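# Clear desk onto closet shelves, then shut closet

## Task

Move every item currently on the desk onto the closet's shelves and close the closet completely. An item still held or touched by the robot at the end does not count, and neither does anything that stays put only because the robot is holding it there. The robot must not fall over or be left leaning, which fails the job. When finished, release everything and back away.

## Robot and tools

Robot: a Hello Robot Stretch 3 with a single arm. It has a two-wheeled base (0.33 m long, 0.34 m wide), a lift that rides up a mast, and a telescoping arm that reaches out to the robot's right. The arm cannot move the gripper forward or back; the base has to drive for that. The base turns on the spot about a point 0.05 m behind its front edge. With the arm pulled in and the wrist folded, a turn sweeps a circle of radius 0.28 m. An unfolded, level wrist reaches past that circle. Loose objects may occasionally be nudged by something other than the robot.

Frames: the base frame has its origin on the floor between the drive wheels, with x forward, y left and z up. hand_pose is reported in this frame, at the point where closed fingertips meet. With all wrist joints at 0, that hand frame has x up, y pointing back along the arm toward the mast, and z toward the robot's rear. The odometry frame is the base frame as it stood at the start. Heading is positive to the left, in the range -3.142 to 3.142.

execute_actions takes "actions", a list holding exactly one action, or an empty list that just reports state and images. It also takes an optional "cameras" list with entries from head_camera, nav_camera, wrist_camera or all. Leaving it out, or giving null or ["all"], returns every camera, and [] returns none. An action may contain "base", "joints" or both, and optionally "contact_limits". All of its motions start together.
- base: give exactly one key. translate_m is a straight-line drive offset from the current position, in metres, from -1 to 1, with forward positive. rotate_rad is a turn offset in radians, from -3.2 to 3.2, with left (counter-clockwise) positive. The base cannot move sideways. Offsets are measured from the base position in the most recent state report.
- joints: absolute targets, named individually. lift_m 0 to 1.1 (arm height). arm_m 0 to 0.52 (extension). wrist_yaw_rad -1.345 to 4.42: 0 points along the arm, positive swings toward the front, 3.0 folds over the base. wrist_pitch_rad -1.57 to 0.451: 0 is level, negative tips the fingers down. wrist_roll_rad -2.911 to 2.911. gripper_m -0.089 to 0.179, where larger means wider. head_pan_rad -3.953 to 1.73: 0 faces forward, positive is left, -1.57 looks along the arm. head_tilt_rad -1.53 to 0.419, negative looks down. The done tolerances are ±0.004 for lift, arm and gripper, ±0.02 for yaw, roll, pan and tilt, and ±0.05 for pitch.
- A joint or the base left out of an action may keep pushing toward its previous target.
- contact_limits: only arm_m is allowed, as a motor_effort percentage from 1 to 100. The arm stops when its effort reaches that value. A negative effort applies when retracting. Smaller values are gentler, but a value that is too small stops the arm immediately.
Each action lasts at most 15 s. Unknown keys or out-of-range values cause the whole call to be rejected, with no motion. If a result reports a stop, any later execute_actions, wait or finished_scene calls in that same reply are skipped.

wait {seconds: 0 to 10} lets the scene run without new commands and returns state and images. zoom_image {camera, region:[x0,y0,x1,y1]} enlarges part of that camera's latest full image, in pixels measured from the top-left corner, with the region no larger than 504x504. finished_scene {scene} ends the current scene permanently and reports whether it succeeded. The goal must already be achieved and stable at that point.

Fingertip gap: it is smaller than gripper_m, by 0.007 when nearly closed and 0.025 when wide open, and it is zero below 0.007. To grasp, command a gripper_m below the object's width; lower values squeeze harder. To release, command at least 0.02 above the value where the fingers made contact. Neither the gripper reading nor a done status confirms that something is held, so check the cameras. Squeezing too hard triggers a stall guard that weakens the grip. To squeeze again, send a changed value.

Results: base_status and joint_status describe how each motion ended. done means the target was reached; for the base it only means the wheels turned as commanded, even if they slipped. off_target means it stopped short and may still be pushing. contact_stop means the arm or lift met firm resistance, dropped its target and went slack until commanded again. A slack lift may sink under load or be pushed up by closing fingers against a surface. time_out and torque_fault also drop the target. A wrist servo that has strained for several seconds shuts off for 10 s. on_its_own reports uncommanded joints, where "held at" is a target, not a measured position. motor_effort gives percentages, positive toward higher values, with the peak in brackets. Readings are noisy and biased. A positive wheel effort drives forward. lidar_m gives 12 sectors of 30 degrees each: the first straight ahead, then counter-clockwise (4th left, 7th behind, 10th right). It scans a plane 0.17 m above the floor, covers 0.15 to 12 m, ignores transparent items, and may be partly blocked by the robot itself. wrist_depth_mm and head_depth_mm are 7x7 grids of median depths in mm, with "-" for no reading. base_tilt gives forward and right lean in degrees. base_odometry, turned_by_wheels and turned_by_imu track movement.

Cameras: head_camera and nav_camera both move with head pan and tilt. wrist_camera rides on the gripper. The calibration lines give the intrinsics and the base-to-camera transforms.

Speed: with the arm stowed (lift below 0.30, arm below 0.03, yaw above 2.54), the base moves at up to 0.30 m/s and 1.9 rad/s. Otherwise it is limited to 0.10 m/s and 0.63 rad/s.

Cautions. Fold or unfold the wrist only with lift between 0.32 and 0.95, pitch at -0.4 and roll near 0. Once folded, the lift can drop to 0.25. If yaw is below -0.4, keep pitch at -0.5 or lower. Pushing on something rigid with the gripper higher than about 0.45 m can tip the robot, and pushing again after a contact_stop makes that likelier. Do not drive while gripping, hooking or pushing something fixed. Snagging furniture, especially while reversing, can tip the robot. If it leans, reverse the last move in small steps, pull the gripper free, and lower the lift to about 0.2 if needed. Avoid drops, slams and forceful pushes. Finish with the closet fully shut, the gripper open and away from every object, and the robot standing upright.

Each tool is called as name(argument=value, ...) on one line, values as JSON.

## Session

execute_actions(actions=[{"joints":{"head_tilt_rad":-0.3}}], cameras=["nav_camera"])

execute_actions(actions=[{"joints":{"head_pan_rad":-2.2}}], cameras=["nav_camera"])

execute_actions(actions=[{"joints":{"head_pan_rad":1.7}}], cameras=["nav_camera"])

Scene clock: 0.73 s.
base_odometry: x=+0.000 y=+0.000 heading=+0.000 (m, m, rad; odometry frame)
turned_by_wheels: +0.000 (rad since the last result)
turned_by_imu: +0.000 (rad since the last result)
base_tilt: forward=+0.8 right=+2.2 (deg)
lidar_m: 1.97 1.73 1.46 1.46 1.69 2.08 2.08 2.38 2.28 2.28 2.35 1.49
head_depth_mm: 1629 1719 1811 1431 1979 1821 1512 / 1669 1745 1857 1478 2078 1970 1521 / 1712 1784 1898 1655 2121 1965 1514 / 1759 1875 1958 1642 2202 1959 1503 / 1816 1923 2028 1621 2266 1963 1495 / 1887 1965 2117 1835 2377 1961 1481 / 1959 2048 2192 1803 2334 1907 1484
base_status: not commanded
joint_positions: lift_m=+0.400 arm_m=+0.002 wrist_yaw_rad=+3.096 wrist_pitch_rad=-0.396 wrist_roll_rad=-0.017 gripper_m=+0.037 head_pan_rad=-0.020 head_tilt_rad=-0.296
joint_status: all done
motor_effort: left_wheel=+1(1) right_wheel=+0(0) lift_m=+36(36) arm_m=+0(0) wrist_yaw_rad=+0(0) wrist_pitch_rad=+8(8) wrist_roll_rad=+1(0) gripper_m=-1(0) head_pan_rad=+0(0) head_tilt_rad=-2(23) (%)
hand_pose: x=-0.0108 y=+0.0798 z=+0.4173 quat_wxyz=(+0.154, +0.690, +0.125, +0.696) (m; base frame)
wrist_depth_mm: - - - - - - - / - - - - - - - / - - - - - - - / 927 898 - 928 904 972 924 / 743 754 759 780 800 779 774 / 649 647 - 637 650 640 649 / 553 565 554 558 556 553 559
pictures: nav_camera (sideways: a quarter turn counterclockwise sets it upright)
camera_calibration (this result's frames):
nav_camera: T_world_to_cam=[[0.264393, -0.0292324, 0.963972, -1.20884], [-0.0823182, -0.996577, -0.00764334, 0.0685436], [0.960895, -0.0773316, -0.265894, 0.303663], [0, 0, 0, 1]] pos_world=[0.0334633, 0.0564544, 1.24656]
Images, in order (width x height): nav_camera 672x504.

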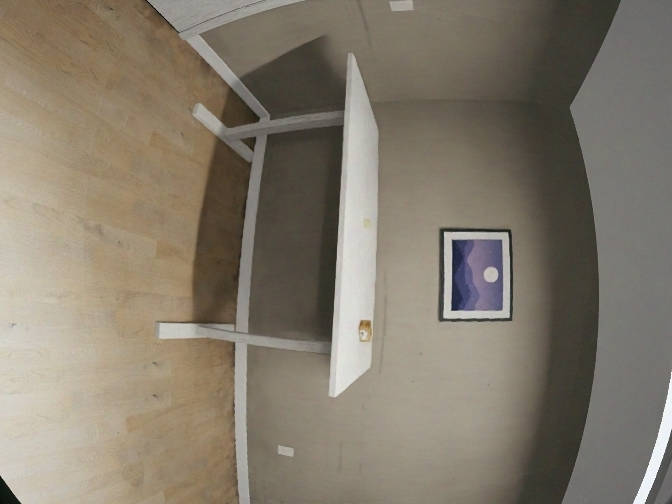

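Scene clock: 2.30 s.
base_odometry: x=+0.000 y=+0.000 heading=+0.000 (m, m, rad; odometry frame)
turned_by_wheels: +0.000 (rad since the last result)
turned_by_imu: +0.000 (rad since the last result)
base_tilt: forward=+0.9 right=+2.3 (deg)
lidar_m: 1.96 1.73 1.46 1.46 1.68 2.08 2.08 2.39 2.29 2.28 2.34 1.49
head_depth_mm: 2380 2500 2699 2868 2839 1981 1508 / 2230 2387 2607 2764 2825 1978 1501 / 2184 2271 2468 2609 2689 1952 1502 / 2096 2250 2337 2528 2642 1953 1499 / 2017 2151 2251 2391 2483 1945 1500 / 1974 2078 2204 2312 2445 1929 1502 / 1887 1990 2089 2242 2362 1949 1484
base_status: not commanded
joint_positions: lift_m=+0.400 arm_m=+0.002 wrist_yaw_rad=+3.096 wrist_pitch_rad=-0.396 wrist_roll_rad=-0.017 gripper_m=+0.037 head_pan_rad=-2.193 head_tilt_rad=-0.296
joint_status: all done
motor_effort: left_wheel=+1(1) right_wheel=+0(1) lift_m=+35(36) arm_m=+0(0) wrist_yaw_rad=+0(0) wrist_pitch_rad=+8(8) wrist_roll_rad=+0(0) gripper_m=+2(0) head_pan_rad=-4(58) head_tilt_rad=-1(2) (%)
hand_pose: x=-0.0108 y=+0.0798 z=+0.4173 quat_wxyz=(+0.154, +0.690, +0.125, +0.696) (m; base frame)
wrist_depth_mm: - - - - - - - / - - - - - - - / - - - - - - - / 937 921 - 954 936 933 935 / 757 758 776 772 768 768 772 / 632 628 - 630 666 646 632 / 548 549 565 566 563 560 560
pictures: nav_camera (sideways: a quarter turn counterclockwise sets it upright)
camera_calibration (this result's frames):
nav_camera: T_world_to_cam=[[-0.17406, -0.201563, 0.963886, -1.20606], [-0.774576, 0.632435, -0.00762295, 0.0727399], [-0.608058, -0.74793, -0.266207, 0.313641], [0, 0, 0, 1]] pos_world=[0.0371286, -0.0545172, 1.24655]
Images, in order (width x height): nav_camera 672x504.

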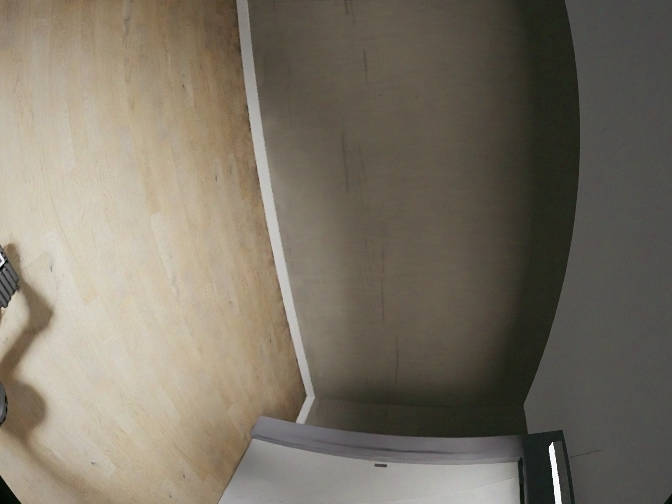

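Scene clock: 4.57 s.
base_odometry: x=+0.000 y=+0.000 heading=+0.000 (m, m, rad; odometry frame)
turned_by_wheels: +0.000 (rad since the last result)
turned_by_imu: +0.000 (rad since the last result)
base_tilt: forward=+0.9 right=+2.2 (deg)
lidar_m: 1.97 1.73 1.46 1.46 1.68 2.08 2.08 2.39 2.28 2.28 2.34 1.49
head_depth_mm: 1236 1293 1355 1422 1496 1566 1516 / 1276 1342 1418 1478 1576 1670 1522 / 1343 1419 1491 1565 1657 1737 1517 / 1394 1482 1566 1647 1732 1807 1498 / 1467 1551 1629 1730 1851 1903 1487 / 1547 1622 1725 1826 1922 1948 1536 / - - - - - - -
base_status: not commanded
joint_positions: lift_m=+0.400 arm_m=+0.002 wrist_yaw_rad=+3.096 wrist_pitch_rad=-0.396 wrist_roll_rad=-0.017 gripper_m=+0.037 head_pan_rad=+1.693 head_tilt_rad=-0.296
joint_status: all done
motor_effort: left_wheel=+1(1) right_wheel=+1(1) lift_m=+36(35) arm_m=-1(0) wrist_yaw_rad=+1(0) wrist_pitch_rad=+8(8) wrist_roll_rad=+0(0) gripper_m=+0(1) head_pan_rad=+5(58) head_tilt_rad=-2(1) (%)
hand_pose: x=-0.0108 y=+0.0798 z=+0.4173 quat_wxyz=(+0.154, +0.690, +0.125, +0.696) (m; base frame)
wrist_depth_mm: - - - - - - - / - - - - - - - / - - - - - - - / 980 913 - 954 930 933 938 / 741 765 744 772 809 784 760 / 639 623 - 640 661 664 647 / 563 562 548 563 552 568 567
pictures: nav_camera (sideways: a quarter turn counterclockwise sets it upright)
camera_calibration (this result's frames):
nav_camera: T_world_to_cam=[[-0.00842172, 0.266183, 0.963886, -1.20707], [0.998218, 0.0591862, -0.00762295, 0.0619258], [-0.0590778, 0.962104, -0.266207, 0.310292], [0, 0, 0, 1]] pos_world=[-0.0536496, 0.0191019, 1.24655]
Images, in order (width x height): nav_camera 672x504.

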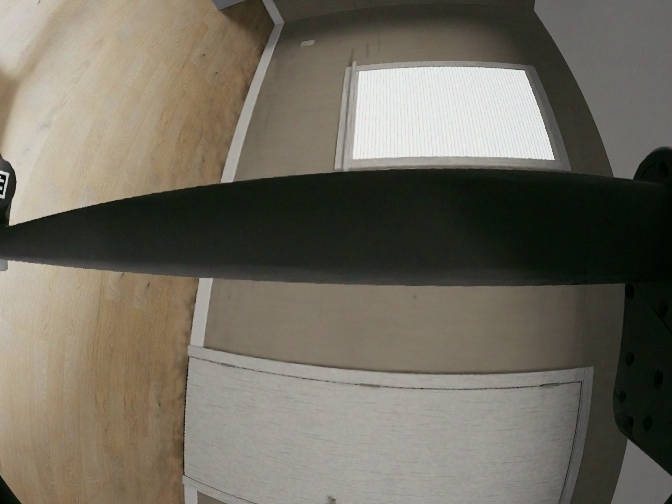

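execute_actions(actions=[{"base":{"rotate_rad":-2.65},"joints":{"lift_m":0.28,"head_pan_rad":0,"gripper_m":-0.03}}], cameras=[])

execute_actions(actions=[{"base":{"translate_m":1.0}}], cameras=[])

execute_actions(actions=[{"base":{"translate_m":1.0}}], cameras=[])

execute_actions(actions=[{"base":{"translate_m":0.15}}], cameras=[])

execute_actions(actions=[{"base":{"rotate_rad":-0.75},"joints":{"head_pan_rad":-0.7}}], cameras=["nav_camera"])

Scene clock: 8.17 s.
base_odometry: x=+0.000 y=+0.000 heading=-2.650 (m, m, rad; odometry frame)
turned_by_wheels: -2.650 (rad since the last result)
turned_by_imu: -2.632 (rad since the last result)
base_tilt: forward=+0.9 right=+2.3 (deg)
lidar_m: 2.37 2.29 2.28 2.39 1.49 1.97 1.81 1.48 1.46 1.66 2.09 2.08
head_depth_mm: 1986 2091 2212 2259 2347 1988 1509 / 2150 2225 2325 2421 2511 1971 1507 / 3107 3286 3488 3663 2761 1960 1500 / 2769 2941 3157 3406 2790 1950 1496 / 2553 2651 2868 3017 2785 1935 1515 / 2345 2456 2603 2715 2729 1950 1497 / 2153 2250 2355 2429 2515 1950 1486
base_status: done
joint_positions: lift_m=+0.280 arm_m=+0.002 wrist_yaw_rad=+3.096 wrist_pitch_rad=-0.397 wrist_roll_rad=-0.017 gripper_m=-0.029 head_pan_rad=+0.007 head_tilt_rad=-0.297
joint_status: all done
motor_effort: left_wheel=+3(11) right_wheel=-2(6) lift_m=+26(27) arm_m=-1(1) wrist_yaw_rad=+1(0) wrist_pitch_rad=+9(9) wrist_roll_rad=+0(0) gripper_m=-13(88) head_pan_rad=-4(57) head_tilt_rad=-2(2) (%)
hand_pose: x=-0.0108 y=+0.0797 z=+0.2977 quat_wxyz=(+0.155, +0.690, +0.125, +0.696) (m; base frame)
wrist_depth_mm: - - - - - - - / - - - - - - - / 917 921 - 949 943 926 988 / 732 717 - 714 739 754 747 / 601 586 595 - 588 599 595 / 506 530 - - 516 507 506 / 446 - - - 434 432 429
pictures: none
No camera images: the call's "cameras" was empty. Leave "cameras" out to get every camera's image.

Scene clock: 13.10 s.
base_odometry: x=-0.881 y=-0.472 heading=-2.650 (m, m, rad; odometry frame)
turned_by_wheels: +0.000 (rad since the last result)
turned_by_imu: -0.001 (rad since the last result)
base_tilt: forward=+0.8 right=+2.3 (deg)
lidar_m: 1.45 1.63 1.63 1.81 2.74 2.30 2.59 2.15 2.14 1.60 1.37 1.37
head_depth_mm: 1220 1262 1319 1368 1439 1518 1510 / 2107 2210 2310 2399 2448 1670 1522 / 2200 2311 2473 2585 2659 1976 1520 / 1990 2099 2235 2397 2504 1964 1501 / 1821 1894 2007 2129 2260 1947 1497 / 1663 1722 1803 1918 2021 1944 1475 / 1527 1593 1658 1754 1819 1845 1489
base_status: done
joint_positions: lift_m=+0.280 arm_m=+0.002 wrist_yaw_rad=+3.096 wrist_pitch_rad=-0.397 wrist_roll_rad=-0.017 gripper_m=-0.029 head_pan_rad=+0.007 head_tilt_rad=-0.297
joint_status: not commanded
motor_effort: left_wheel=+4(12) right_wheel=-2(3) lift_m=+26(26) arm_m=+0(0) wrist_yaw_rad=+0(0) wrist_pitch_rad=+9(9) wrist_roll_rad=+0(0) gripper_m=-14(14) head_pan_rad=-4(4) head_tilt_rad=-1(1) (%)
hand_pose: x=-0.0108 y=+0.0797 z=+0.2977 quat_wxyz=(+0.155, +0.690, +0.125, +0.696) (m; base frame)
wrist_depth_mm: - - - - - - - / - - - - - - - / 924 922 - 950 977 930 975 / 724 716 - 717 727 755 729 / 573 584 597 - 604 597 604 / 493 509 - - 511 506 501 / 441 - - - 435 432 436
pictures: none
No camera images: the call's "cameras" was empty. Leave "cameras" out to get every camera's image.

Scene clock: 18.03 s.
base_odometry: x=-1.763 y=-0.945 heading=-2.650 (m, m, rad; odometry frame)
turned_by_wheels: +0.000 (rad since the last result)
turned_by_imu: -0.001 (rad since the last result)
base_tilt: forward=+0.7 right=+2.3 (deg)
lidar_m: 1.18 0.97 0.97 1.08 1.74 3.22 3.39 2.81 1.31 0.74 0.54 0.55
head_depth_mm: 1198 1244 1293 1350 1402 1463 1467 / 1308 1366 1420 1488 1553 1633 1506 / 1304 1391 1470 1573 1666 1764 1500 / 1162 1233 1309 1394 1501 1607 1510 / 1056 1117 1174 1246 1324 1409 1450 / 971 1019 1068 1118 1185 1259 1333 / 890 933 970 1024 1073 1130 1190
base_status: done
joint_positions: lift_m=+0.280 arm_m=+0.002 wrist_yaw_rad=+3.096 wrist_pitch_rad=-0.397 wrist_roll_rad=-0.017 gripper_m=-0.029 head_pan_rad=+0.007 head_tilt_rad=-0.297
joint_status: not commanded
motor_effort: left_wheel=+3(12) right_wheel=-2(4) lift_m=+26(26) arm_m=+0(1) wrist_yaw_rad=+0(1) wrist_pitch_rad=+8(8) wrist_roll_rad=+0(0) gripper_m=-14(13) head_pan_rad=-4(4) head_tilt_rad=-1(1) (%)
hand_pose: x=-0.0108 y=+0.0797 z=+0.2977 quat_wxyz=(+0.155, +0.690, +0.125, +0.696) (m; base frame)
wrist_depth_mm: - - - - - 812 709 / - - - - - 903 752 / 927 951 - 949 937 899 790 / 736 698 - 732 721 728 729 / 590 594 593 - 591 584 607 / 491 510 - - 508 504 504 / 444 - - - 429 435 435
pictures: none
No camera images: the call's "cameras" was empty. Leave "cameras" out to get every camera's image.

Scene clock: 20.10 s.
base_odometry: x=-1.895 y=-1.016 heading=-2.649 (m, m, rad; odometry frame)
turned_by_wheels: +0.000 (rad since the last result)
turned_by_imu: +0.000 (rad since the last result)
base_tilt: forward=+0.8 right=+2.3 (deg)
lidar_m: 1.06 0.88 0.88 0.97 1.56 3.37 3.51 2.91 1.15 0.60 0.44 0.44
head_depth_mm: 1093 1131 1180 1229 1277 1337 1382 / 1180 1229 1289 1347 1412 1466 1466 / 1161 1241 1334 1415 1499 1602 1510 / 1044 1105 1179 1244 1333 1444 1462 / 947 997 1054 1118 1186 1262 1352 / 868 908 956 1003 1066 1127 1195 / 795 834 873 914 963 1012 1065
base_status: done
joint_positions: lift_m=+0.280 arm_m=+0.002 wrist_yaw_rad=+3.096 wrist_pitch_rad=-0.397 wrist_roll_rad=-0.017 gripper_m=-0.029 head_pan_rad=+0.007 head_tilt_rad=-0.297
joint_status: not commanded
motor_effort: left_wheel=+3(11) right_wheel=-2(7) lift_m=+27(27) arm_m=-1(0) wrist_yaw_rad=+0(0) wrist_pitch_rad=+8(9) wrist_roll_rad=+0(0) gripper_m=-14(15) head_pan_rad=-4(4) head_tilt_rad=-1(1) (%)
hand_pose: x=-0.0108 y=+0.0797 z=+0.2977 quat_wxyz=(+0.155, +0.690, +0.125, +0.696) (m; base frame)
wrist_depth_mm: - - - - 882 751 660 / - - - - 935 778 702 / 922 951 - 924 906 852 726 / 704 728 - 734 744 730 702 / 586 596 592 - 599 601 590 / 495 511 - - 502 513 504 / 441 - - - 434 436 437
pictures: none
No camera images: the call's "cameras" was empty. Leave "cameras" out to get every camera's image.

Scene clock: 21.90 s.
base_odometry: x=-1.895 y=-1.016 heading=+2.884 (m, m, rad; odometry frame)
turned_by_wheels: -0.750 (rad since the last result)
turned_by_imu: -0.744 (rad since the last result)
base_tilt: forward=+0.8 right=+2.3 (deg)
lidar_m: 0.44 1.21 0.92 0.87 0.90 1.19 3.02 3.36 3.04 2.05 0.73 0.45
head_depth_mm: 676 726 788 860 938 1050 1187 / 612 653 703 756 821 900 997 / 559 591 632 677 728 790 859 / 513 543 576 612 657 702 762 / 475 501 530 559 593 633 678 / 439 462 478 433 457 481 512 / 346 364 383 404 427 454 481
base_status: done
joint_positions: lift_m=+0.280 arm_m=+0.002 wrist_yaw_rad=+3.096 wrist_pitch_rad=-0.397 wrist_roll_rad=-0.017 gripper_m=-0.029 head_pan_rad=-0.693 head_tilt_rad=-0.297
joint_status: all done
motor_effort: left_wheel=+3(9) right_wheel=-2(6) lift_m=+26(27) arm_m=+0(1) wrist_yaw_rad=+0(0) wrist_pitch_rad=+9(9) wrist_roll_rad=+0(0) gripper_m=-14(14) head_pan_rad=-4(51) head_tilt_rad=-1(2) (%)
hand_pose: x=-0.0108 y=+0.0797 z=+0.2977 quat_wxyz=(+0.155, +0.690, +0.125, +0.696) (m; base frame)
wrist_depth_mm: 803 819 - 830 833 809 837 / 889 895 - 891 874 869 894 / 896 922 - 890 898 930 942 / 721 725 - 722 738 731 725 / 589 586 602 - 593 598 590 / 496 513 - - 503 501 498 / 439 - - - 437 435 438
pictures: nav_camera (sideways: a quarter turn counterclockwise sets it upright)
camera_calibration (this result's frames):
nav_camera: T_world_to_cam=[[0.189597, -0.188735, 0.963552, -1.20784], [-0.685956, -0.727604, -0.00754415, 0.0720967], [0.702508, -0.659523, -0.267416, 0.30722], [0, 0, 0, 1]] pos_world=[0.0626335, 0.027115, 1.24651]
Images, in order (width x height): nav_camera 672x504.

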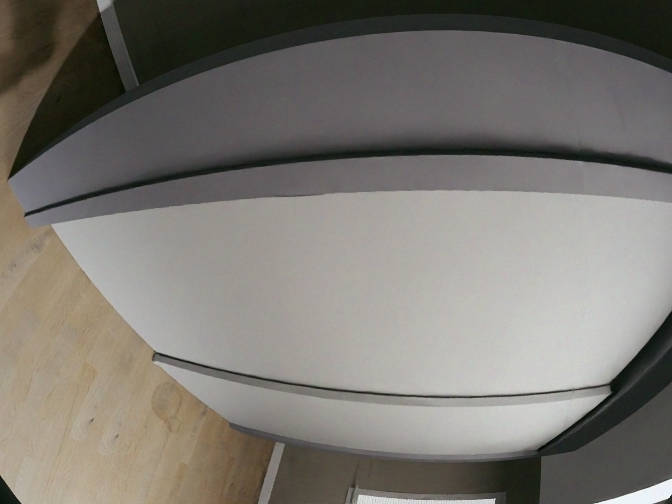

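execute_actions(actions=[{"joints":{"lift_m":0.89}}], cameras=[])

execute_actions(actions=[{"joints":{"wrist_yaw_rad":1.57,"wrist_pitch_rad":0.0,"arm_m":0.1}}], cameras=["wrist_camera"])

Scene clock: 28.40 s.
base_odometry: x=-1.895 y=-1.016 heading=+2.884 (m, m, rad; odometry frame)
turned_by_wheels: +0.000 (rad since the last result)
turned_by_imu: -0.001 (rad since the last result)
base_tilt: forward=+0.8 right=+2.4 (deg)
lidar_m: 0.44 1.21 0.92 0.87 0.90 1.20 3.04 3.35 3.04 2.05 0.73 0.45
head_depth_mm: 676 728 788 858 944 1046 1175 / 610 653 702 754 823 896 998 / 557 591 630 677 728 790 863 / 513 542 575 613 654 703 761 / 474 502 530 560 593 636 678 / 440 462 478 432 456 480 512 / 346 364 383 403 427 454 480
base_status: not commanded
joint_positions: lift_m=+0.890 arm_m=+0.002 wrist_yaw_rad=+3.096 wrist_pitch_rad=-0.397 wrist_roll_rad=-0.017 gripper_m=-0.029 head_pan_rad=-0.693 head_tilt_rad=-0.297
joint_status: all done
motor_effort: left_wheel=+4(3) right_wheel=-1(2) lift_m=+44(44) arm_m=-1(1) wrist_yaw_rad=+0(0) wrist_pitch_rad=+9(9) wrist_roll_rad=+0(0) gripper_m=-13(13) head_pan_rad=-4(4) head_tilt_rad=-1(0) (%)
hand_pose: x=-0.0108 y=+0.0797 z=+0.9070 quat_wxyz=(+0.155, +0.690, +0.125, +0.696) (m; base frame)
wrist_depth_mm: 790 775 - 806 804 822 831 / 888 881 - 877 885 894 901 / 934 932 - 969 - - - / - - - - - - - / - - - - - - - / - - - - - - - / - - - - - - -
pictures: none
No camera images: the call's "cameras" was empty. Leave "cameras" out to get every camera's image.

Scene clock: 30.37 s.
base_odometry: x=-1.895 y=-1.016 heading=+2.884 (m, m, rad; odometry frame)
turned_by_wheels: +0.000 (rad since the last result)
turned_by_imu: +0.000 (rad since the last result)
base_tilt: forward=+0.9 right=+2.4 (deg)
lidar_m: 0.44 1.20 0.92 0.87 0.90 1.20 3.04 3.36 3.04 2.05 0.73 0.45
head_depth_mm: 674 726 785 858 944 1044 1176 / 613 654 697 755 820 896 986 / 556 594 633 676 726 791 833 / 512 543 575 611 656 703 761 / 476 501 529 558 594 633 676 / 439 463 478 433 457 480 511 / 346 363 384 403 427 454 481
base_status: not commanded
joint_positions: lift_m=+0.890 arm_m=+0.100 wrist_yaw_rad=+1.572 wrist_pitch_rad=-0.024 wrist_roll_rad=-0.017 gripper_m=-0.029 head_pan_rad=-0.693 head_tilt_rad=-0.297
joint_status: all done
motor_effort: left_wheel=+3(4) right_wheel=-1(2) lift_m=+44(44) arm_m=+2(0) wrist_yaw_rad=-1(6) wrist_pitch_rad=+14(14) wrist_roll_rad=+0(0) gripper_m=-13(14) head_pan_rad=-4(4) head_tilt_rad=-1(2) (%)
hand_pose: x=+0.2342 y=-0.2443 z=+0.9981 quat_wxyz=(+0.510, +0.502, -0.489, +0.499) (m; base frame)
wrist_depth_mm: - 341 338 392 395 398 392 / - 350 347 407 403 404 399 / - 365 360 422 421 418 409 / - 379 372 428 433 425 426 / - 390 383 - 446 446 443 / - 410 394 - 458 467 450 / - 422 409 475 483 477 470
pictures: wrist_camera
camera_calibration (this result's frames):
wrist_camera: T_world_to_cam=[[0.0287351, -0.998492, 0.0467662, -0.293766], [-0.220642, -0.0519674, -0.973969, 1.03959], [0.974931, 0.0176685, -0.221803, 0.166035], [0, 0, 0, 1]] pos_world=[0.0759461, -0.242232, 1.0631]
Images, in order (width x height): wrist_camera 644x364.

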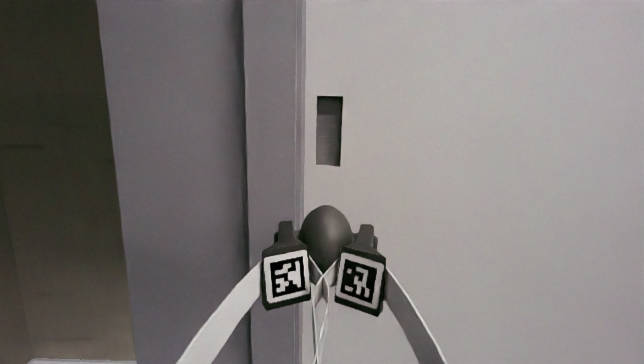

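execute_actions(actions=[{"base":{"translate_m":0.23},"joints":{"lift_m":0.94,"arm_m":0.105}}], cameras=["wrist_camera"])

Scene clock: 33.80 s.
base_odometry: x=-2.118 y=-0.957 heading=+2.884 (m, m, rad; odometry frame)
turned_by_wheels: +0.000 (rad since the last result)
turned_by_imu: -0.001 (rad since the last result)
base_tilt: forward=+0.8 right=+2.4 (deg)
lidar_m: 0.21 0.97 0.93 0.88 0.91 1.21 3.06 3.58 3.05 1.11 0.39 0.22
head_depth_mm: 337 363 393 427 469 522 589 / 310 329 351 378 410 449 505 / - - - - - - 443 / - - - - - - - / - - - - - - - / - - - - - - - / - - - - - - -
base_status: done
joint_positions: lift_m=+0.940 arm_m=+0.105 wrist_yaw_rad=+1.572 wrist_pitch_rad=-0.023 wrist_roll_rad=-0.017 gripper_m=-0.029 head_pan_rad=-0.693 head_tilt_rad=-0.297
joint_status: all done
motor_effort: left_wheel=+4(7) right_wheel=-2(3) lift_m=+44(47) arm_m=+2(3) wrist_yaw_rad=-1(2) wrist_pitch_rad=+13(14) wrist_roll_rad=+0(0) gripper_m=-13(14) head_pan_rad=-4(4) head_tilt_rad=+0(1) (%)
hand_pose: x=+0.2343 y=-0.2494 z=+1.0485 quat_wxyz=(+0.510, +0.502, -0.489, +0.499) (m; base frame)
wrist_depth_mm: 116 115 141 184 184 182 182 / 121 119 142 190 190 189 188 / 124 123 144 196 196 194 194 / 135 127 146 206 204 201 200 / 147 132 149 - 209 208 207 / 152 137 147 - 217 216 215 / 159 142 179 226 225 224 224
pictures: wrist_camera
camera_calibration (this result's frames):
wrist_camera: T_world_to_cam=[[0.028414, -0.9985, 0.0468051, -0.301149], [-0.219254, -0.0519093, -0.974286, 1.08842], [0.975254, 0.0174211, -0.2204, 0.175647], [0, 0, 0, 1]] pos_world=[0.0758967, -0.247258, 1.11324]
Images, in order (width x height): wrist_camera 644x364.

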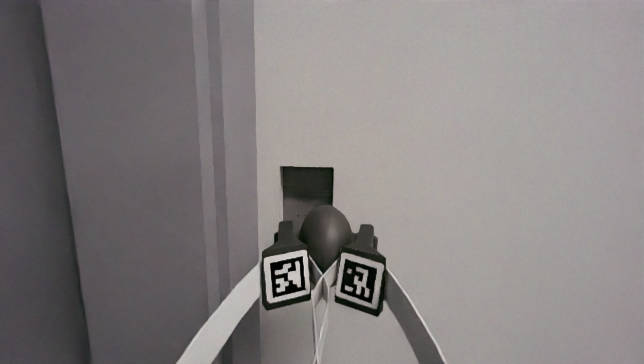

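execute_actions(actions=[{"joints":{"arm_m":0.095,"lift_m":0.93}}], cameras=[])

execute_actions(actions=[{"base":{"translate_m":0.032}}], cameras=[])

execute_actions(actions=[{"joints":{"arm_m":0.52},"contact_limits":{"arm_m":30}}], cameras=["wrist_camera"])

Scene clock: 34.73 s.
base_odometry: x=-2.117 y=-0.957 heading=+2.884 (m, m, rad; odometry frame)
turned_by_wheels: +0.000 (rad since the last result)
turned_by_imu: +0.000 (rad since the last result)
base_tilt: forward=+1.0 right=+2.4 (deg)
lidar_m: 0.21 0.97 0.93 0.88 0.91 1.21 3.05 3.57 3.03 1.11 0.40 0.22
head_depth_mm: 338 365 392 428 470 522 589 / 310 329 350 377 409 449 513 / - - - - - 409 291 / - - - - - - - / - - - - - - - / - - - - - - - / - - - - - - -
base_status: not commanded
joint_positions: lift_m=+0.930 arm_m=+0.095 wrist_yaw_rad=+1.572 wrist_pitch_rad=-0.023 wrist_roll_rad=-0.017 gripper_m=-0.029 head_pan_rad=-0.693 head_tilt_rad=-0.297
joint_status: all done
motor_effort: left_wheel=+4(3) right_wheel=-2(2) lift_m=+26(39) arm_m=-2(1) wrist_yaw_rad=-1(2) wrist_pitch_rad=+13(13) wrist_roll_rad=+0(0) gripper_m=-13(12) head_pan_rad=-4(4) head_tilt_rad=-1(0) (%)
hand_pose: x=+0.2343 y=-0.2400 z=+1.0392 quat_wxyz=(+0.510, +0.502, -0.489, +0.499) (m; base frame)
wrist_depth_mm: 127 116 126 186 184 183 183 / 132 119 128 190 189 189 189 / 137 122 129 198 196 195 194 / 142 127 132 210 202 200 200 / 147 131 133 - 209 208 209 / 153 137 136 - 216 215 214 / 158 141 158 225 223 224 223
pictures: none
No camera images: the call's "cameras" was empty. Leave "cameras" out to get every camera's image.

Scene clock: 35.93 s.
base_odometry: x=-2.148 y=-0.949 heading=+2.884 (m, m, rad; odometry frame)
turned_by_wheels: +0.000 (rad since the last result)
turned_by_imu: +0.000 (rad since the last result)
base_tilt: forward=+0.8 right=+2.3 (deg)
lidar_m: 0.17 0.94 0.93 0.88 0.91 1.21 3.05 3.58 3.03 1.06 0.24 0.18
head_depth_mm: 297 317 340 368 404 449 507 / - - - - 371 402 441 / - - - - - - - / - - - - - - - / - - - - - - - / - - - - - - - / - - - - - - -
base_status: done
joint_positions: lift_m=+0.930 arm_m=+0.095 wrist_yaw_rad=+1.572 wrist_pitch_rad=-0.023 wrist_roll_rad=-0.017 gripper_m=-0.029 head_pan_rad=-0.693 head_tilt_rad=-0.297
joint_status: not commanded
motor_effort: left_wheel=+4(8) right_wheel=-2(2) lift_m=+26(26) arm_m=-3(2) wrist_yaw_rad=-2(2) wrist_pitch_rad=+14(13) wrist_roll_rad=+0(0) gripper_m=-14(13) head_pan_rad=-4(4) head_tilt_rad=-1(1) (%)
hand_pose: x=+0.2343 y=-0.2400 z=+1.0392 quat_wxyz=(+0.510, +0.502, -0.489, +0.499) (m; base frame)
wrist_depth_mm: 86 85 114 155 154 154 153 / 88 88 115 160 159 159 157 / 91 91 117 165 165 163 163 / 94 94 118 182 169 168 168 / 98 97 120 - 174 175 174 / 101 101 115 - 182 182 179 / 105 105 145 192 189 188 188
pictures: none
No camera images: the call's "cameras" was empty. Leave "cameras" out to get every camera's image.

Scene clock: 40.77 s.
base_odometry: x=-2.148 y=-0.949 heading=+2.884 (m, m, rad; odometry frame)
turned_by_wheels: +0.000 (rad since the last result)
turned_by_imu: +0.000 (rad since the last result)
base_tilt: forward=+0.9 right=+2.4 (deg)
lidar_m: 0.17 0.94 0.93 0.88 0.91 1.21 3.05 3.61 3.04 1.07 0.24 0.18
head_depth_mm: 1313 1398 1508 1091 1138 510 540 / - - - - 1206 1201 1155 / - - - - - - - / - - - - - - - / - - - - - - - / - - - - - - - / - - - - - - -
base_status: not commanded
joint_positions: lift_m=+0.930 arm_m=+0.520 wrist_yaw_rad=+1.571 wrist_pitch_rad=-0.021 wrist_roll_rad=-0.017 gripper_m=-0.029 head_pan_rad=-0.693 head_tilt_rad=-0.297
joint_status: all done
motor_effort: left_wheel=+2(20) right_wheel=-1(24) lift_m=+26(26) arm_m=+2(5) wrist_yaw_rad=+0(76) wrist_pitch_rad=+11(13) wrist_roll_rad=+0(1) gripper_m=-13(22) head_pan_rad=-4(4) head_tilt_rad=+0(1) (%)
contact_limits: arm_m 30 (drawing in: default 17, maximum 27; extending or still: default 22, maximum 36)
hand_pose: x=+0.2343 y=-0.6648 z=+1.0397 quat_wxyz=(+0.510, +0.501, -0.490, +0.499) (m; base frame)
wrist_depth_mm: 172 172 171 170 169 169 169 / 177 176 176 175 176 173 174 / 184 185 183 182 180 179 179 / 189 189 189 187 186 186 185 / 196 197 196 - 193 193 190 / 203 204 202 - 200 199 198 / 211 210 209 210 208 207 205
pictures: wrist_camera
camera_calibration (this result's frames):
wrist_camera: T_world_to_cam=[[0.0268022, -0.998541, 0.0468792, -0.715229], [-0.217118, -0.0515914, -0.974781, 1.05857], [0.975777, 0.0159479, -0.218184, 0.177482], [0, 0, 0, 1]] pos_world=[0.0758208, -0.662402, 1.10413]
Images, in order (width x height): wrist_camera 644x364.

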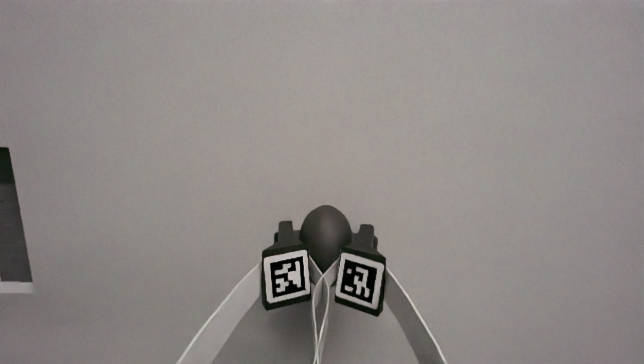

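execute_actions(actions=[{"joints":{"arm_m":0.34}}], cameras=["wrist_camera"])

Scene clock: 43.40 s.
base_odometry: x=-2.148 y=-0.949 heading=+2.884 (m, m, rad; odometry frame)
turned_by_wheels: +0.000 (rad since the last result)
turned_by_imu: +0.000 (rad since the last result)
base_tilt: forward=+0.9 right=+2.3 (deg)
lidar_m: 0.17 0.94 0.93 0.88 0.91 1.21 3.07 3.60 3.03 1.06 0.23 0.18
head_depth_mm: 1312 1406 1486 1094 1141 508 539 / - - - - 1205 1196 1156 / - - - - - - - / - - - - - - - / - - - - - - - / - - - - - - - / - - - - - - -
base_status: not commanded
joint_positions: lift_m=+0.930 arm_m=+0.340 wrist_yaw_rad=+1.571 wrist_pitch_rad=-0.021 wrist_roll_rad=-0.017 gripper_m=-0.029 head_pan_rad=-0.693 head_tilt_rad=-0.297
joint_status: all done
motor_effort: left_wheel=+2(1) right_wheel=+0(0) lift_m=+26(26) arm_m=-3(5) wrist_yaw_rad=+0(0) wrist_pitch_rad=+12(12) wrist_roll_rad=+0(0) gripper_m=-13(13) head_pan_rad=-4(4) head_tilt_rad=-2(2) (%)
hand_pose: x=+0.2343 y=-0.4853 z=+1.0397 quat_wxyz=(+0.510, +0.501, -0.490, +0.499) (m; base frame)
wrist_depth_mm: 436 628 646 162 162 162 161 / 443 644 804 168 168 167 166 / 447 635 660 173 172 172 172 / 446 533 446 189 179 178 177 / 456 645 884 - 185 183 183 / 455 663 724 - 190 190 190 / 462 562 524 198 199 198 195
pictures: wrist_camera
camera_calibration (this result's frames):
wrist_camera: T_world_to_cam=[[0.0268023, -0.998541, 0.0468794, -0.536039], [-0.217118, -0.0515916, -0.974781, 1.06783], [0.975777, 0.015948, -0.218184, 0.17462], [0, 0, 0, 1]] pos_world=[0.0758208, -0.482951, 1.10413]
Images, in order (width x height): wrist_camera 644x364.

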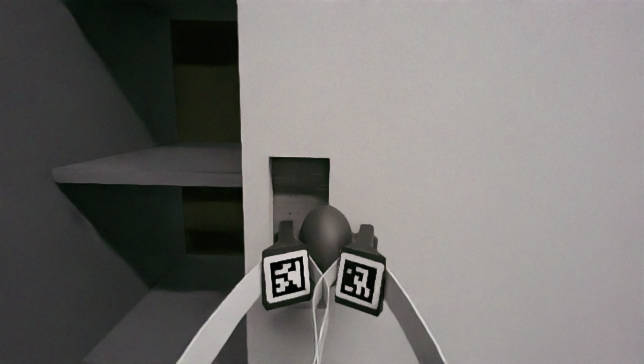

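execute_actions(actions=[{"joints":{"arm_m":0.328}}], cameras=[])

execute_actions(actions=[{"base":{"translate_m":0.02}}], cameras=[])

execute_actions(actions=[{"joints":{"arm_m":0.52},"contact_limits":{"arm_m":30}}], cameras=["wrist_camera"])

Scene clock: 44.37 s.
base_odometry: x=-2.148 y=-0.949 heading=+2.884 (m, m, rad; odometry frame)
turned_by_wheels: +0.000 (rad since the last result)
turned_by_imu: +0.000 (rad since the last result)
base_tilt: forward=+0.9 right=+2.5 (deg)
lidar_m: 0.17 0.94 0.93 0.88 0.91 1.21 3.06 3.60 3.03 1.06 0.24 0.18
head_depth_mm: 1325 1403 1490 1089 1138 510 539 / - - - - 1208 1198 1154 / - - - - - - - / - - - - - - - / - - - - - - - / - - - - - - - / - - - - - - -
base_status: not commanded
joint_positions: lift_m=+0.930 arm_m=+0.328 wrist_yaw_rad=+1.571 wrist_pitch_rad=-0.021 wrist_roll_rad=-0.017 gripper_m=-0.029 head_pan_rad=-0.693 head_tilt_rad=-0.297
joint_status: all done
motor_effort: left_wheel=+2(2) right_wheel=+0(0) lift_m=+26(26) arm_m=-2(3) wrist_yaw_rad=+0(1) wrist_pitch_rad=+12(12) wrist_roll_rad=+0(0) gripper_m=-11(14) head_pan_rad=-4(4) head_tilt_rad=-1(1) (%)
hand_pose: x=+0.2343 y=-0.4733 z=+1.0397 quat_wxyz=(+0.510, +0.501, -0.490, +0.499) (m; base frame)
wrist_depth_mm: 435 612 755 163 162 162 161 / 434 626 792 167 167 167 167 / 429 616 816 173 172 172 170 / 437 518 526 190 178 178 178 / 439 621 869 - 185 184 183 / 440 622 758 - 193 191 190 / 442 566 551 200 198 197 196
pictures: none
No camera images: the call's "cameras" was empty. Leave "cameras" out to get every camera's image.

Scene clock: 45.60 s.
base_odometry: x=-2.168 y=-0.944 heading=+2.883 (m, m, rad; odometry frame)
turned_by_wheels: -0.001 (rad since the last result)
turned_by_imu: -0.008 (rad since the last result)
base_tilt: forward=+0.8 right=+2.3 (deg)
lidar_m: 0.16 0.91 0.93 0.88 0.91 1.20 2.97 3.62 3.03 1.03 0.21 0.16
head_depth_mm: - - 1552 1166 1215 958 532 / - - - - - - - / - - - - - - - / - - - - - - - / - - - - - - - / - - - - - - - / - - - - - - -
base_status: done
joint_positions: lift_m=+0.930 arm_m=+0.328 wrist_yaw_rad=+1.579 wrist_pitch_rad=-0.022 wrist_roll_rad=-0.017 gripper_m=-0.029 head_pan_rad=-0.693 head_tilt_rad=-0.297
joint_status: not commanded
on_its_own: right_wheel is at rest, and its effort (+31) is outside its rest range (-18 to +18)
motor_effort: left_wheel=-16(20) right_wheel=+31(33) lift_m=+26(26) arm_m=-2(2) wrist_yaw_rad=-8(7) wrist_pitch_rad=+12(13) wrist_roll_rad=+0(1) gripper_m=-12(14) head_pan_rad=-5(4) head_tilt_rad=-1(1) (%)
hand_pose: x=+0.2343 y=-0.4712 z=+1.0393 quat_wxyz=(+0.508, +0.503, -0.488, +0.501) (m; base frame)
wrist_depth_mm: 432 627 712 152 152 151 151 / 428 629 785 158 156 156 155 / 442 629 818 163 162 161 160 / 437 525 538 179 167 165 164 / 440 636 829 - 173 172 171 / 444 644 716 - 178 179 177 / 448 576 545 187 187 185 183
pictures: none
No camera images: the call's "cameras" was empty. Leave "cameras" out to get every camera's image.

Scene clock: 48.50 s.
base_odometry: x=-2.168 y=-0.944 heading=+2.884 (m, m, rad; odometry frame)
turned_by_wheels: +0.002 (rad since the last result)
turned_by_imu: +0.002 (rad since the last result)
base_tilt: forward=+0.8 right=+2.4 (deg)
lidar_m: 0.16 0.92 0.93 0.88 0.91 1.20 2.99 3.99 3.04 1.00 0.21 0.16
head_depth_mm: - - 1537 1090 1241 1276 1419 / - - - - - - - / - - - - - - - / - - - - - - - / - - - - - - - / - - - - - - - / - - - - - - -
base_status: not commanded
joint_positions: lift_m=+0.930 arm_m=+0.519 wrist_yaw_rad=+1.605 wrist_pitch_rad=-0.021 wrist_roll_rad=-0.017 gripper_m=-0.029 head_pan_rad=-0.693 head_tilt_rad=-0.297
joint_status: all done
on_its_own: wrist_yaw_rad is at rest, and its effort (-30) is outside its rest range (-12 to +12)
motor_effort: left_wheel=+6(16) right_wheel=-4(30) lift_m=+27(26) arm_m=+4(10) wrist_yaw_rad=-30(79) wrist_pitch_rad=+12(13) wrist_roll_rad=+0(1) gripper_m=-17(24) head_pan_rad=-4(4) head_tilt_rad=-2(0) (%)
contact_limits: arm_m 30 (drawing in: default 17, maximum 27; extending or still: default 22, maximum 36)
hand_pose: x=+0.2342 y=-0.6556 z=+1.0397 quat_wxyz=(+0.501, +0.509, -0.481, +0.508) (m; base frame)
wrist_depth_mm: 630 777 713 156 152 150 151 / 628 816 778 160 158 156 155 / 615 818 842 165 163 161 160 / 559 522 462 183 169 166 165 / 622 886 855 - 174 172 170 / 645 721 749 - 180 177 175 / 566 562 527 190 186 184 181
pictures: wrist_camera
camera_calibration (this result's frames):
wrist_camera: T_world_to_cam=[[0.0614904, -0.997007, 0.0468669, -0.713198], [-0.215378, -0.0591037, -0.974741, 1.05358], [0.974593, 0.0498431, -0.218367, 0.200169], [0, 0, 0, 1]] pos_world=[0.0756897, -0.658769, 1.10411]
Images, in order (width x height): wrist_camera 644x364.

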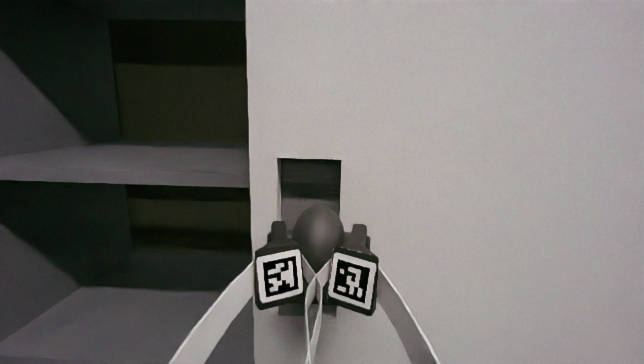

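execute_actions(actions=[{"base":{"translate_m":-0.15},"joints":{"arm_m":0.0,"wrist_pitch_rad":-0.4,"lift_m":0.85}}], cameras=[])

execute_actions(actions=[{"joints":{"wrist_yaw_rad":2.9}}], cameras=[])

execute_actions(actions=[{"base":{"rotate_rad":-2.66},"joints":{"lift_m":0.28,"head_pan_rad":-1.57,"head_tilt_rad":-0.7}}], cameras=[])

execute_actions(actions=[{"base":{"translate_m":1.0}}], cameras=[])

execute_actions(actions=[{"base":{"translate_m":1.0}}], cameras=[])

execute_actions(actions=[{"base":{"translate_m":1.0}}], cameras=[])

execute_actions(actions=[{"base":{"rotate_rad":1.09}}], cameras=["head_camera","nav_camera"])

Scene clock: 53.70 s.
base_odometry: x=-2.023 y=-0.982 heading=+2.884 (m, m, rad; odometry frame)
turned_by_wheels: +0.000 (rad since the last result)
turned_by_imu: +0.000 (rad since the last result)
base_tilt: forward=+0.8 right=+2.3 (deg)
lidar_m: 0.31 1.07 0.92 0.88 0.90 1.20 2.98 3.51 3.04 1.49 0.73 0.32
head_depth_mm: 1495 1586 1668 707 724 769 852 / 1343 1447 1540 1362 1356 1399 1465 / 1225 1300 1386 1183 1275 1245 1414 / 1127 1191 1256 1065 1224 1021 1108 / - 285 293 308 327 349 374 / - - - 292 311 329 353 / - - - 284 292 307 325
base_status: done
joint_positions: lift_m=+0.850 arm_m=+0.002 wrist_yaw_rad=+1.622 wrist_pitch_rad=-0.414 wrist_roll_rad=-0.017 gripper_m=-0.029 head_pan_rad=-0.693 head_tilt_rad=-0.297
joint_status: all done
joint sent to its limit — the command would take arm_m past its lower limit, so that joint was sent only as far as its limit.
on_its_own: wrist_yaw_rad is held at +1.622, not at your +1.570, by its stall guard, which is not easing now
motor_effort: left_wheel=+1(3) right_wheel=+0(6) lift_m=+26(27) arm_m=-2(4) wrist_yaw_rad=+0(1) wrist_pitch_rad=+8(11) wrist_roll_rad=+0(0) gripper_m=-13(14) head_pan_rad=-4(4) head_tilt_rad=-1(2) (%)
hand_pose: x=+0.2032 y=-0.1359 z=+0.8639 quat_wxyz=(+0.586, +0.598, -0.366, +0.407) (m; base frame)
wrist_depth_mm: 906 221 212 208 192 841 817 / - 951 229 225 209 854 872 / - - 255 247 232 647 635 / - - 281 272 264 - - / - - 315 - 776 833 797 / - - 367 - - - - / - - 428 399 954 - -
pictures: none
No camera images: the call's "cameras" was empty. Leave "cameras" out to get every camera's image.

Scene clock: 55.33 s.
base_odometry: x=-2.023 y=-0.982 heading=+2.884 (m, m, rad; odometry frame)
turned_by_wheels: +0.000 (rad since the last result)
turned_by_imu: +0.000 (rad since the last result)
base_tilt: forward=+0.8 right=+2.3 (deg)
lidar_m: 0.30 1.07 0.92 0.88 0.90 1.20 2.98 3.49 3.06 1.49 0.73 0.32
head_depth_mm: 1483 1583 1665 709 720 771 851 / 1336 1436 1545 1369 1360 1417 1463 / 1229 1299 1392 1191 1277 1247 1408 / 1129 1195 1267 1061 1218 1017 1118 / - 285 294 309 327 348 374 / - - - 292 310 329 353 / - - - 284 293 306 325
base_status: not commanded
joint_positions: lift_m=+0.850 arm_m=+0.002 wrist_yaw_rad=+2.897 wrist_pitch_rad=-0.414 wrist_roll_rad=-0.017 gripper_m=-0.029 head_pan_rad=-0.693 head_tilt_rad=-0.297
joint_status: all done
motor_effort: left_wheel=+1(1) right_wheel=+0(0) lift_m=+26(26) arm_m=-2(3) wrist_yaw_rad=+2(5) wrist_pitch_rad=+8(8) wrist_roll_rad=+0(1) gripper_m=-13(13) head_pan_rad=-4(4) head_tilt_rad=-2(1) (%)
hand_pose: x=+0.0331 y=+0.0709 z=+0.8639 quat_wxyz=(+0.228, +0.698, +0.062, +0.675) (m; base frame)
wrist_depth_mm: - 779 797 842 906 946 940 / 756 818 893 949 - - - / 854 - 929 - - - - / 916 - - - - - - / - - - - - - - / - - - - - - - / - - - - - - -
pictures: none
No camera images: the call's "cameras" was empty. Leave "cameras" out to get every camera's image.

Scene clock: 61.33 s.
base_odometry: x=-2.023 y=-0.982 heading=+0.224 (m, m, rad; odometry frame)
turned_by_wheels: -2.660 (rad since the last result)
turned_by_imu: -2.647 (rad since the last result)
base_tilt: forward=+0.8 right=+2.4 (deg)
lidar_m: 3.48 3.08 1.88 0.73 0.33 0.30 1.06 0.94 0.88 0.89 1.15 2.58
head_depth_mm: 704 780 871 987 1143 1313 1163 / 738 827 929 1065 1239 1333 1176 / 779 871 997 1145 1344 1370 1170 / 828 926 1065 1234 1487 1366 1167 / 878 994 1141 1351 1551 1379 1171 / 932 1067 1240 1494 1655 1370 1164 / 996 1143 1357 1672 1660 1359 1172
base_status: done
joint_positions: lift_m=+0.280 arm_m=+0.002 wrist_yaw_rad=+2.898 wrist_pitch_rad=-0.415 wrist_roll_rad=-0.017 gripper_m=-0.029 head_pan_rad=-1.563 head_tilt_rad=-0.691
joint_status: all done
motor_effort: left_wheel=+4(9) right_wheel=-2(3) lift_m=+26(25) arm_m=-3(3) wrist_yaw_rad=+3(1) wrist_pitch_rad=+9(8) wrist_roll_rad=+0(0) gripper_m=-13(14) head_pan_rad=-5(56) head_tilt_rad=-4(29) (%)
hand_pose: x=+0.0330 y=+0.0708 z=+0.2937 quat_wxyz=(+0.229, +0.698, +0.063, +0.675) (m; base frame)
wrist_depth_mm: - - 752 - - - - / 285 - 893 - - - - / 302 - 873 886 918 930 903 / 323 - 713 713 716 707 704 / 340 381 575 - 576 583 584 / 346 410 504 - 488 493 499 / - - - 437 428 426 434
pictures: none
No camera images: the call's "cameras" was empty. Leave "cameras" out to get every camera's image.

Scene clock: 66.27 s.
base_odometry: x=-1.048 y=-0.759 heading=+0.225 (m, m, rad; odometry frame)
turned_by_wheels: +0.000 (rad since the last result)
turned_by_imu: -0.001 (rad since the last result)
base_tilt: forward=+0.8 right=+2.4 (deg)
lidar_m: 2.48 2.60 2.47 1.93 1.36 1.23 1.22 1.38 1.30 1.32 1.70 2.81
head_depth_mm: 1066 1182 1318 1492 1606 1373 1169 / 1114 1251 1389 1605 1635 1371 1173 / 1174 1321 1493 1720 1653 1372 1161 / 1246 1405 1614 1871 1658 1371 1171 / 1322 1501 1734 1939 1650 1370 1164 / 1398 1605 1874 2060 1653 1372 1162 / 1499 1728 2062 2082 1646 1370 1158
base_status: done
joint_positions: lift_m=+0.280 arm_m=+0.002 wrist_yaw_rad=+2.898 wrist_pitch_rad=-0.415 wrist_roll_rad=-0.017 gripper_m=-0.029 head_pan_rad=-1.563 head_tilt_rad=-0.691
joint_status: not commanded
motor_effort: left_wheel=+4(12) right_wheel=-2(5) lift_m=+26(26) arm_m=-2(3) wrist_yaw_rad=+1(2) wrist_pitch_rad=+9(9) wrist_roll_rad=+0(0) gripper_m=-13(13) head_pan_rad=-4(4) head_tilt_rad=-5(5) (%)
hand_pose: x=+0.0329 y=+0.0708 z=+0.2937 quat_wxyz=(+0.228, +0.698, +0.063, +0.675) (m; base frame)
wrist_depth_mm: - - - - - - - / - - - - - - - / 913 - 927 907 918 925 937 / 693 - 712 714 707 715 710 / 579 558 582 - 578 578 586 / 498 486 512 - 494 499 495 / - - - 425 420 433 432
pictures: none
No camera images: the call's "cameras" was empty. Leave "cameras" out to get every camera's image.

Scene clock: 71.20 s.
base_odometry: x=-0.073 y=-0.536 heading=+0.225 (m, m, rad; odometry frame)
turned_by_wheels: +0.000 (rad since the last result)
turned_by_imu: -0.001 (rad since the last result)
base_tilt: forward=+1.0 right=+2.4 (deg)
lidar_m: 1.48 2.16 2.02 2.08 2.28 2.16 2.21 1.83 1.72 1.75 2.04 1.91
head_depth_mm: 1420 1587 1768 1941 1665 1376 1164 / 1491 1654 1894 2019 1660 1356 1161 / 1566 1760 1999 2084 1664 1368 1163 / 1653 1901 2158 2074 1650 1371 1170 / 1761 2012 2318 2088 1654 1372 1163 / 1871 2176 2464 2072 1654 1374 1167 / 2000 2243 2478 2087 1642 1370 1165
base_status: done
joint_positions: lift_m=+0.280 arm_m=+0.002 wrist_yaw_rad=+2.898 wrist_pitch_rad=-0.415 wrist_roll_rad=-0.017 gripper_m=-0.029 head_pan_rad=-1.563 head_tilt_rad=-0.691
joint_status: not commanded
motor_effort: left_wheel=+3(11) right_wheel=-2(1) lift_m=+26(26) arm_m=-2(3) wrist_yaw_rad=+2(1) wrist_pitch_rad=+9(9) wrist_roll_rad=+0(0) gripper_m=-14(14) head_pan_rad=-4(4) head_tilt_rad=-4(4) (%)
hand_pose: x=+0.0329 y=+0.0708 z=+0.2937 quat_wxyz=(+0.228, +0.698, +0.063, +0.675) (m; base frame)
wrist_depth_mm: - - - - - - - / - - - - - - - / 900 - 891 899 888 939 909 / 692 - 696 715 717 734 712 / 578 560 584 - 597 583 585 / 489 490 505 - 486 495 502 / - - - 427 425 430 427
pictures: none
No camera images: the call's "cameras" was empty. Leave "cameras" out to get every camera's image.

Scene clock: 76.13 s.
base_odometry: x=+0.902 y=-0.313 heading=+0.225 (m, m, rad; odometry frame)
turned_by_wheels: +0.000 (rad since the last result)
turned_by_imu: -0.001 (rad since the last result)
base_tilt: forward=+0.8 right=+2.3 (deg)
lidar_m: 1.02 1.32 1.59 1.64 2.13 3.04 3.14 2.29 2.14 1.58 1.07 0.52
head_depth_mm: 1783 1960 2196 2086 1660 1370 1171 / 1878 2086 2350 2109 1652 1364 1174 / 1944 2207 2458 2076 1647 1375 1163 / 1712 1928 2202 2071 1659 1381 1160 / 1463 1608 1785 1927 1653 1375 1167 / 1265 1388 1523 1675 1653 1374 1170 / 1118 1202 1309 1433 1543 361 328
base_status: done
joint_positions: lift_m=+0.280 arm_m=+0.002 wrist_yaw_rad=+2.898 wrist_pitch_rad=-0.415 wrist_roll_rad=-0.017 gripper_m=-0.029 head_pan_rad=-1.563 head_tilt_rad=-0.691
joint_status: not commanded
motor_effort: left_wheel=+4(13) right_wheel=-2(6) lift_m=+27(26) arm_m=-2(2) wrist_yaw_rad=+1(2) wrist_pitch_rad=+8(9) wrist_roll_rad=+0(0) gripper_m=-13(13) head_pan_rad=-4(4) head_tilt_rad=-4(5) (%)
hand_pose: x=+0.0329 y=+0.0708 z=+0.2937 quat_wxyz=(+0.228, +0.698, +0.063, +0.675) (m; base frame)
wrist_depth_mm: - - - - - - - / - - - - - - - / 923 - 891 893 875 911 936 / 686 - 712 718 731 733 719 / 581 558 580 - 583 585 580 / 488 485 504 - 492 492 499 / - - - 433 422 424 428
pictures: none
No camera images: the call's "cameras" was empty. Leave "cameras" out to get every camera's image.

Scene clock: 77.93 s.
base_odometry: x=+0.902 y=-0.313 heading=+1.315 (m, m, rad; odometry frame)
turned_by_wheels: +1.090 (rad since the last result)
turned_by_imu: +1.082 (rad since the last result)
base_tilt: forward=+0.9 right=+2.3 (deg)
lidar_m: 1.60 1.65 2.20 3.06 3.21 2.25 2.15 1.50 1.06 0.52 1.03 1.33
head_depth_mm: 813 919 1052 1187 448 361 1097 / 817 917 819 547 435 361 1099 / 819 925 737 549 435 361 1100 / 826 931 737 547 434 361 1065 / 825 921 738 548 435 361 1125 / 830 924 734 548 434 361 1122 / 830 922 737 547 436 361 1117
base_status: done
joint_positions: lift_m=+0.280 arm_m=+0.002 wrist_yaw_rad=+2.898 wrist_pitch_rad=-0.415 wrist_roll_rad=-0.017 gripper_m=-0.029 head_pan_rad=-1.563 head_tilt_rad=-0.692
joint_status: not commanded
motor_effort: left_wheel=-1(8) right_wheel=+2(9) lift_m=+26(26) arm_m=-3(2) wrist_yaw_rad=+1(1) wrist_pitch_rad=+9(9) wrist_roll_rad=+0(0) gripper_m=-14(14) head_pan_rad=-4(4) head_tilt_rad=-4(5) (%)
hand_pose: x=+0.0329 y=+0.0708 z=+0.2937 quat_wxyz=(+0.228, +0.698, +0.063, +0.675) (m; base frame)
wrist_depth_mm: - - - - - - - / - - - - - - - / 902 - 877 936 928 918 906 / 694 - 701 713 692 729 714 / 572 549 581 - 577 575 581 / 497 488 506 - 495 489 494 / - - - 431 424 430 434
pictures: head_camera (sideways: a quarter turn clockwise sets it upright), nav_camera (sideways: a quarter turn counterclockwise sets it upright)
camera_calibration (this result's frames):
head_camera: T_world_to_cam=[[-0.0172552, 0.614992, -0.788345, 1.04495], [0.998628, 0.049588, 0.0168261, -0.0250174], [0.0494404, -0.786973, -0.615004, 0.755425], [0, 0, 0, 1]] pos_world=[0.00566544, -0.0468984, 1.28879]
nav_camera: T_world_to_cam=[[-0.0193706, -0.616292, 0.78728, -0.976621], [-0.998434, 0.0532574, 0.0171245, 0.0418894], [-0.0524821, -0.785715, -0.616358, 0.76588], [0, 0, 0, 1]] pos_world=[0.0631011, -0.00235097, 1.24021]
Images, in order (width x height): head_camera 896x504, nav_camera 672x504.

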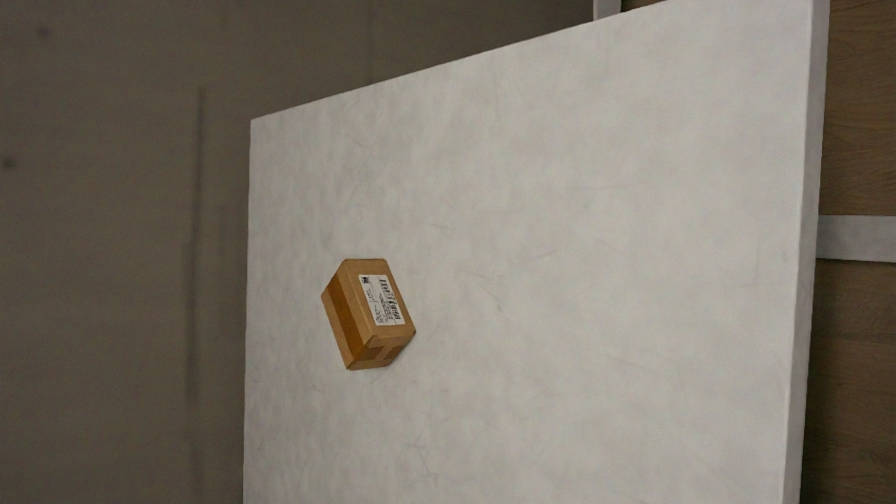

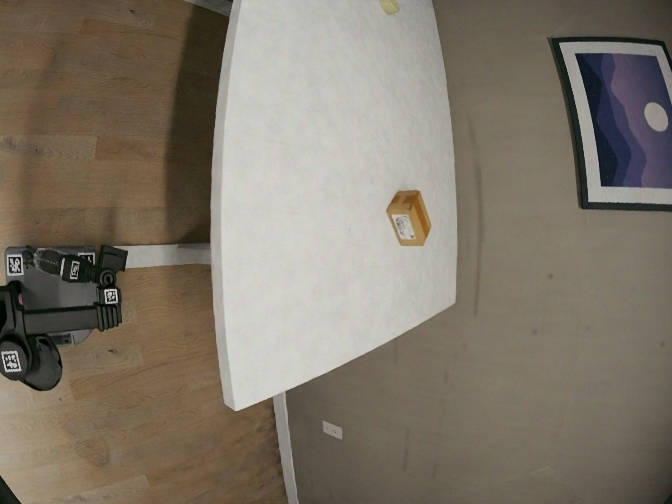

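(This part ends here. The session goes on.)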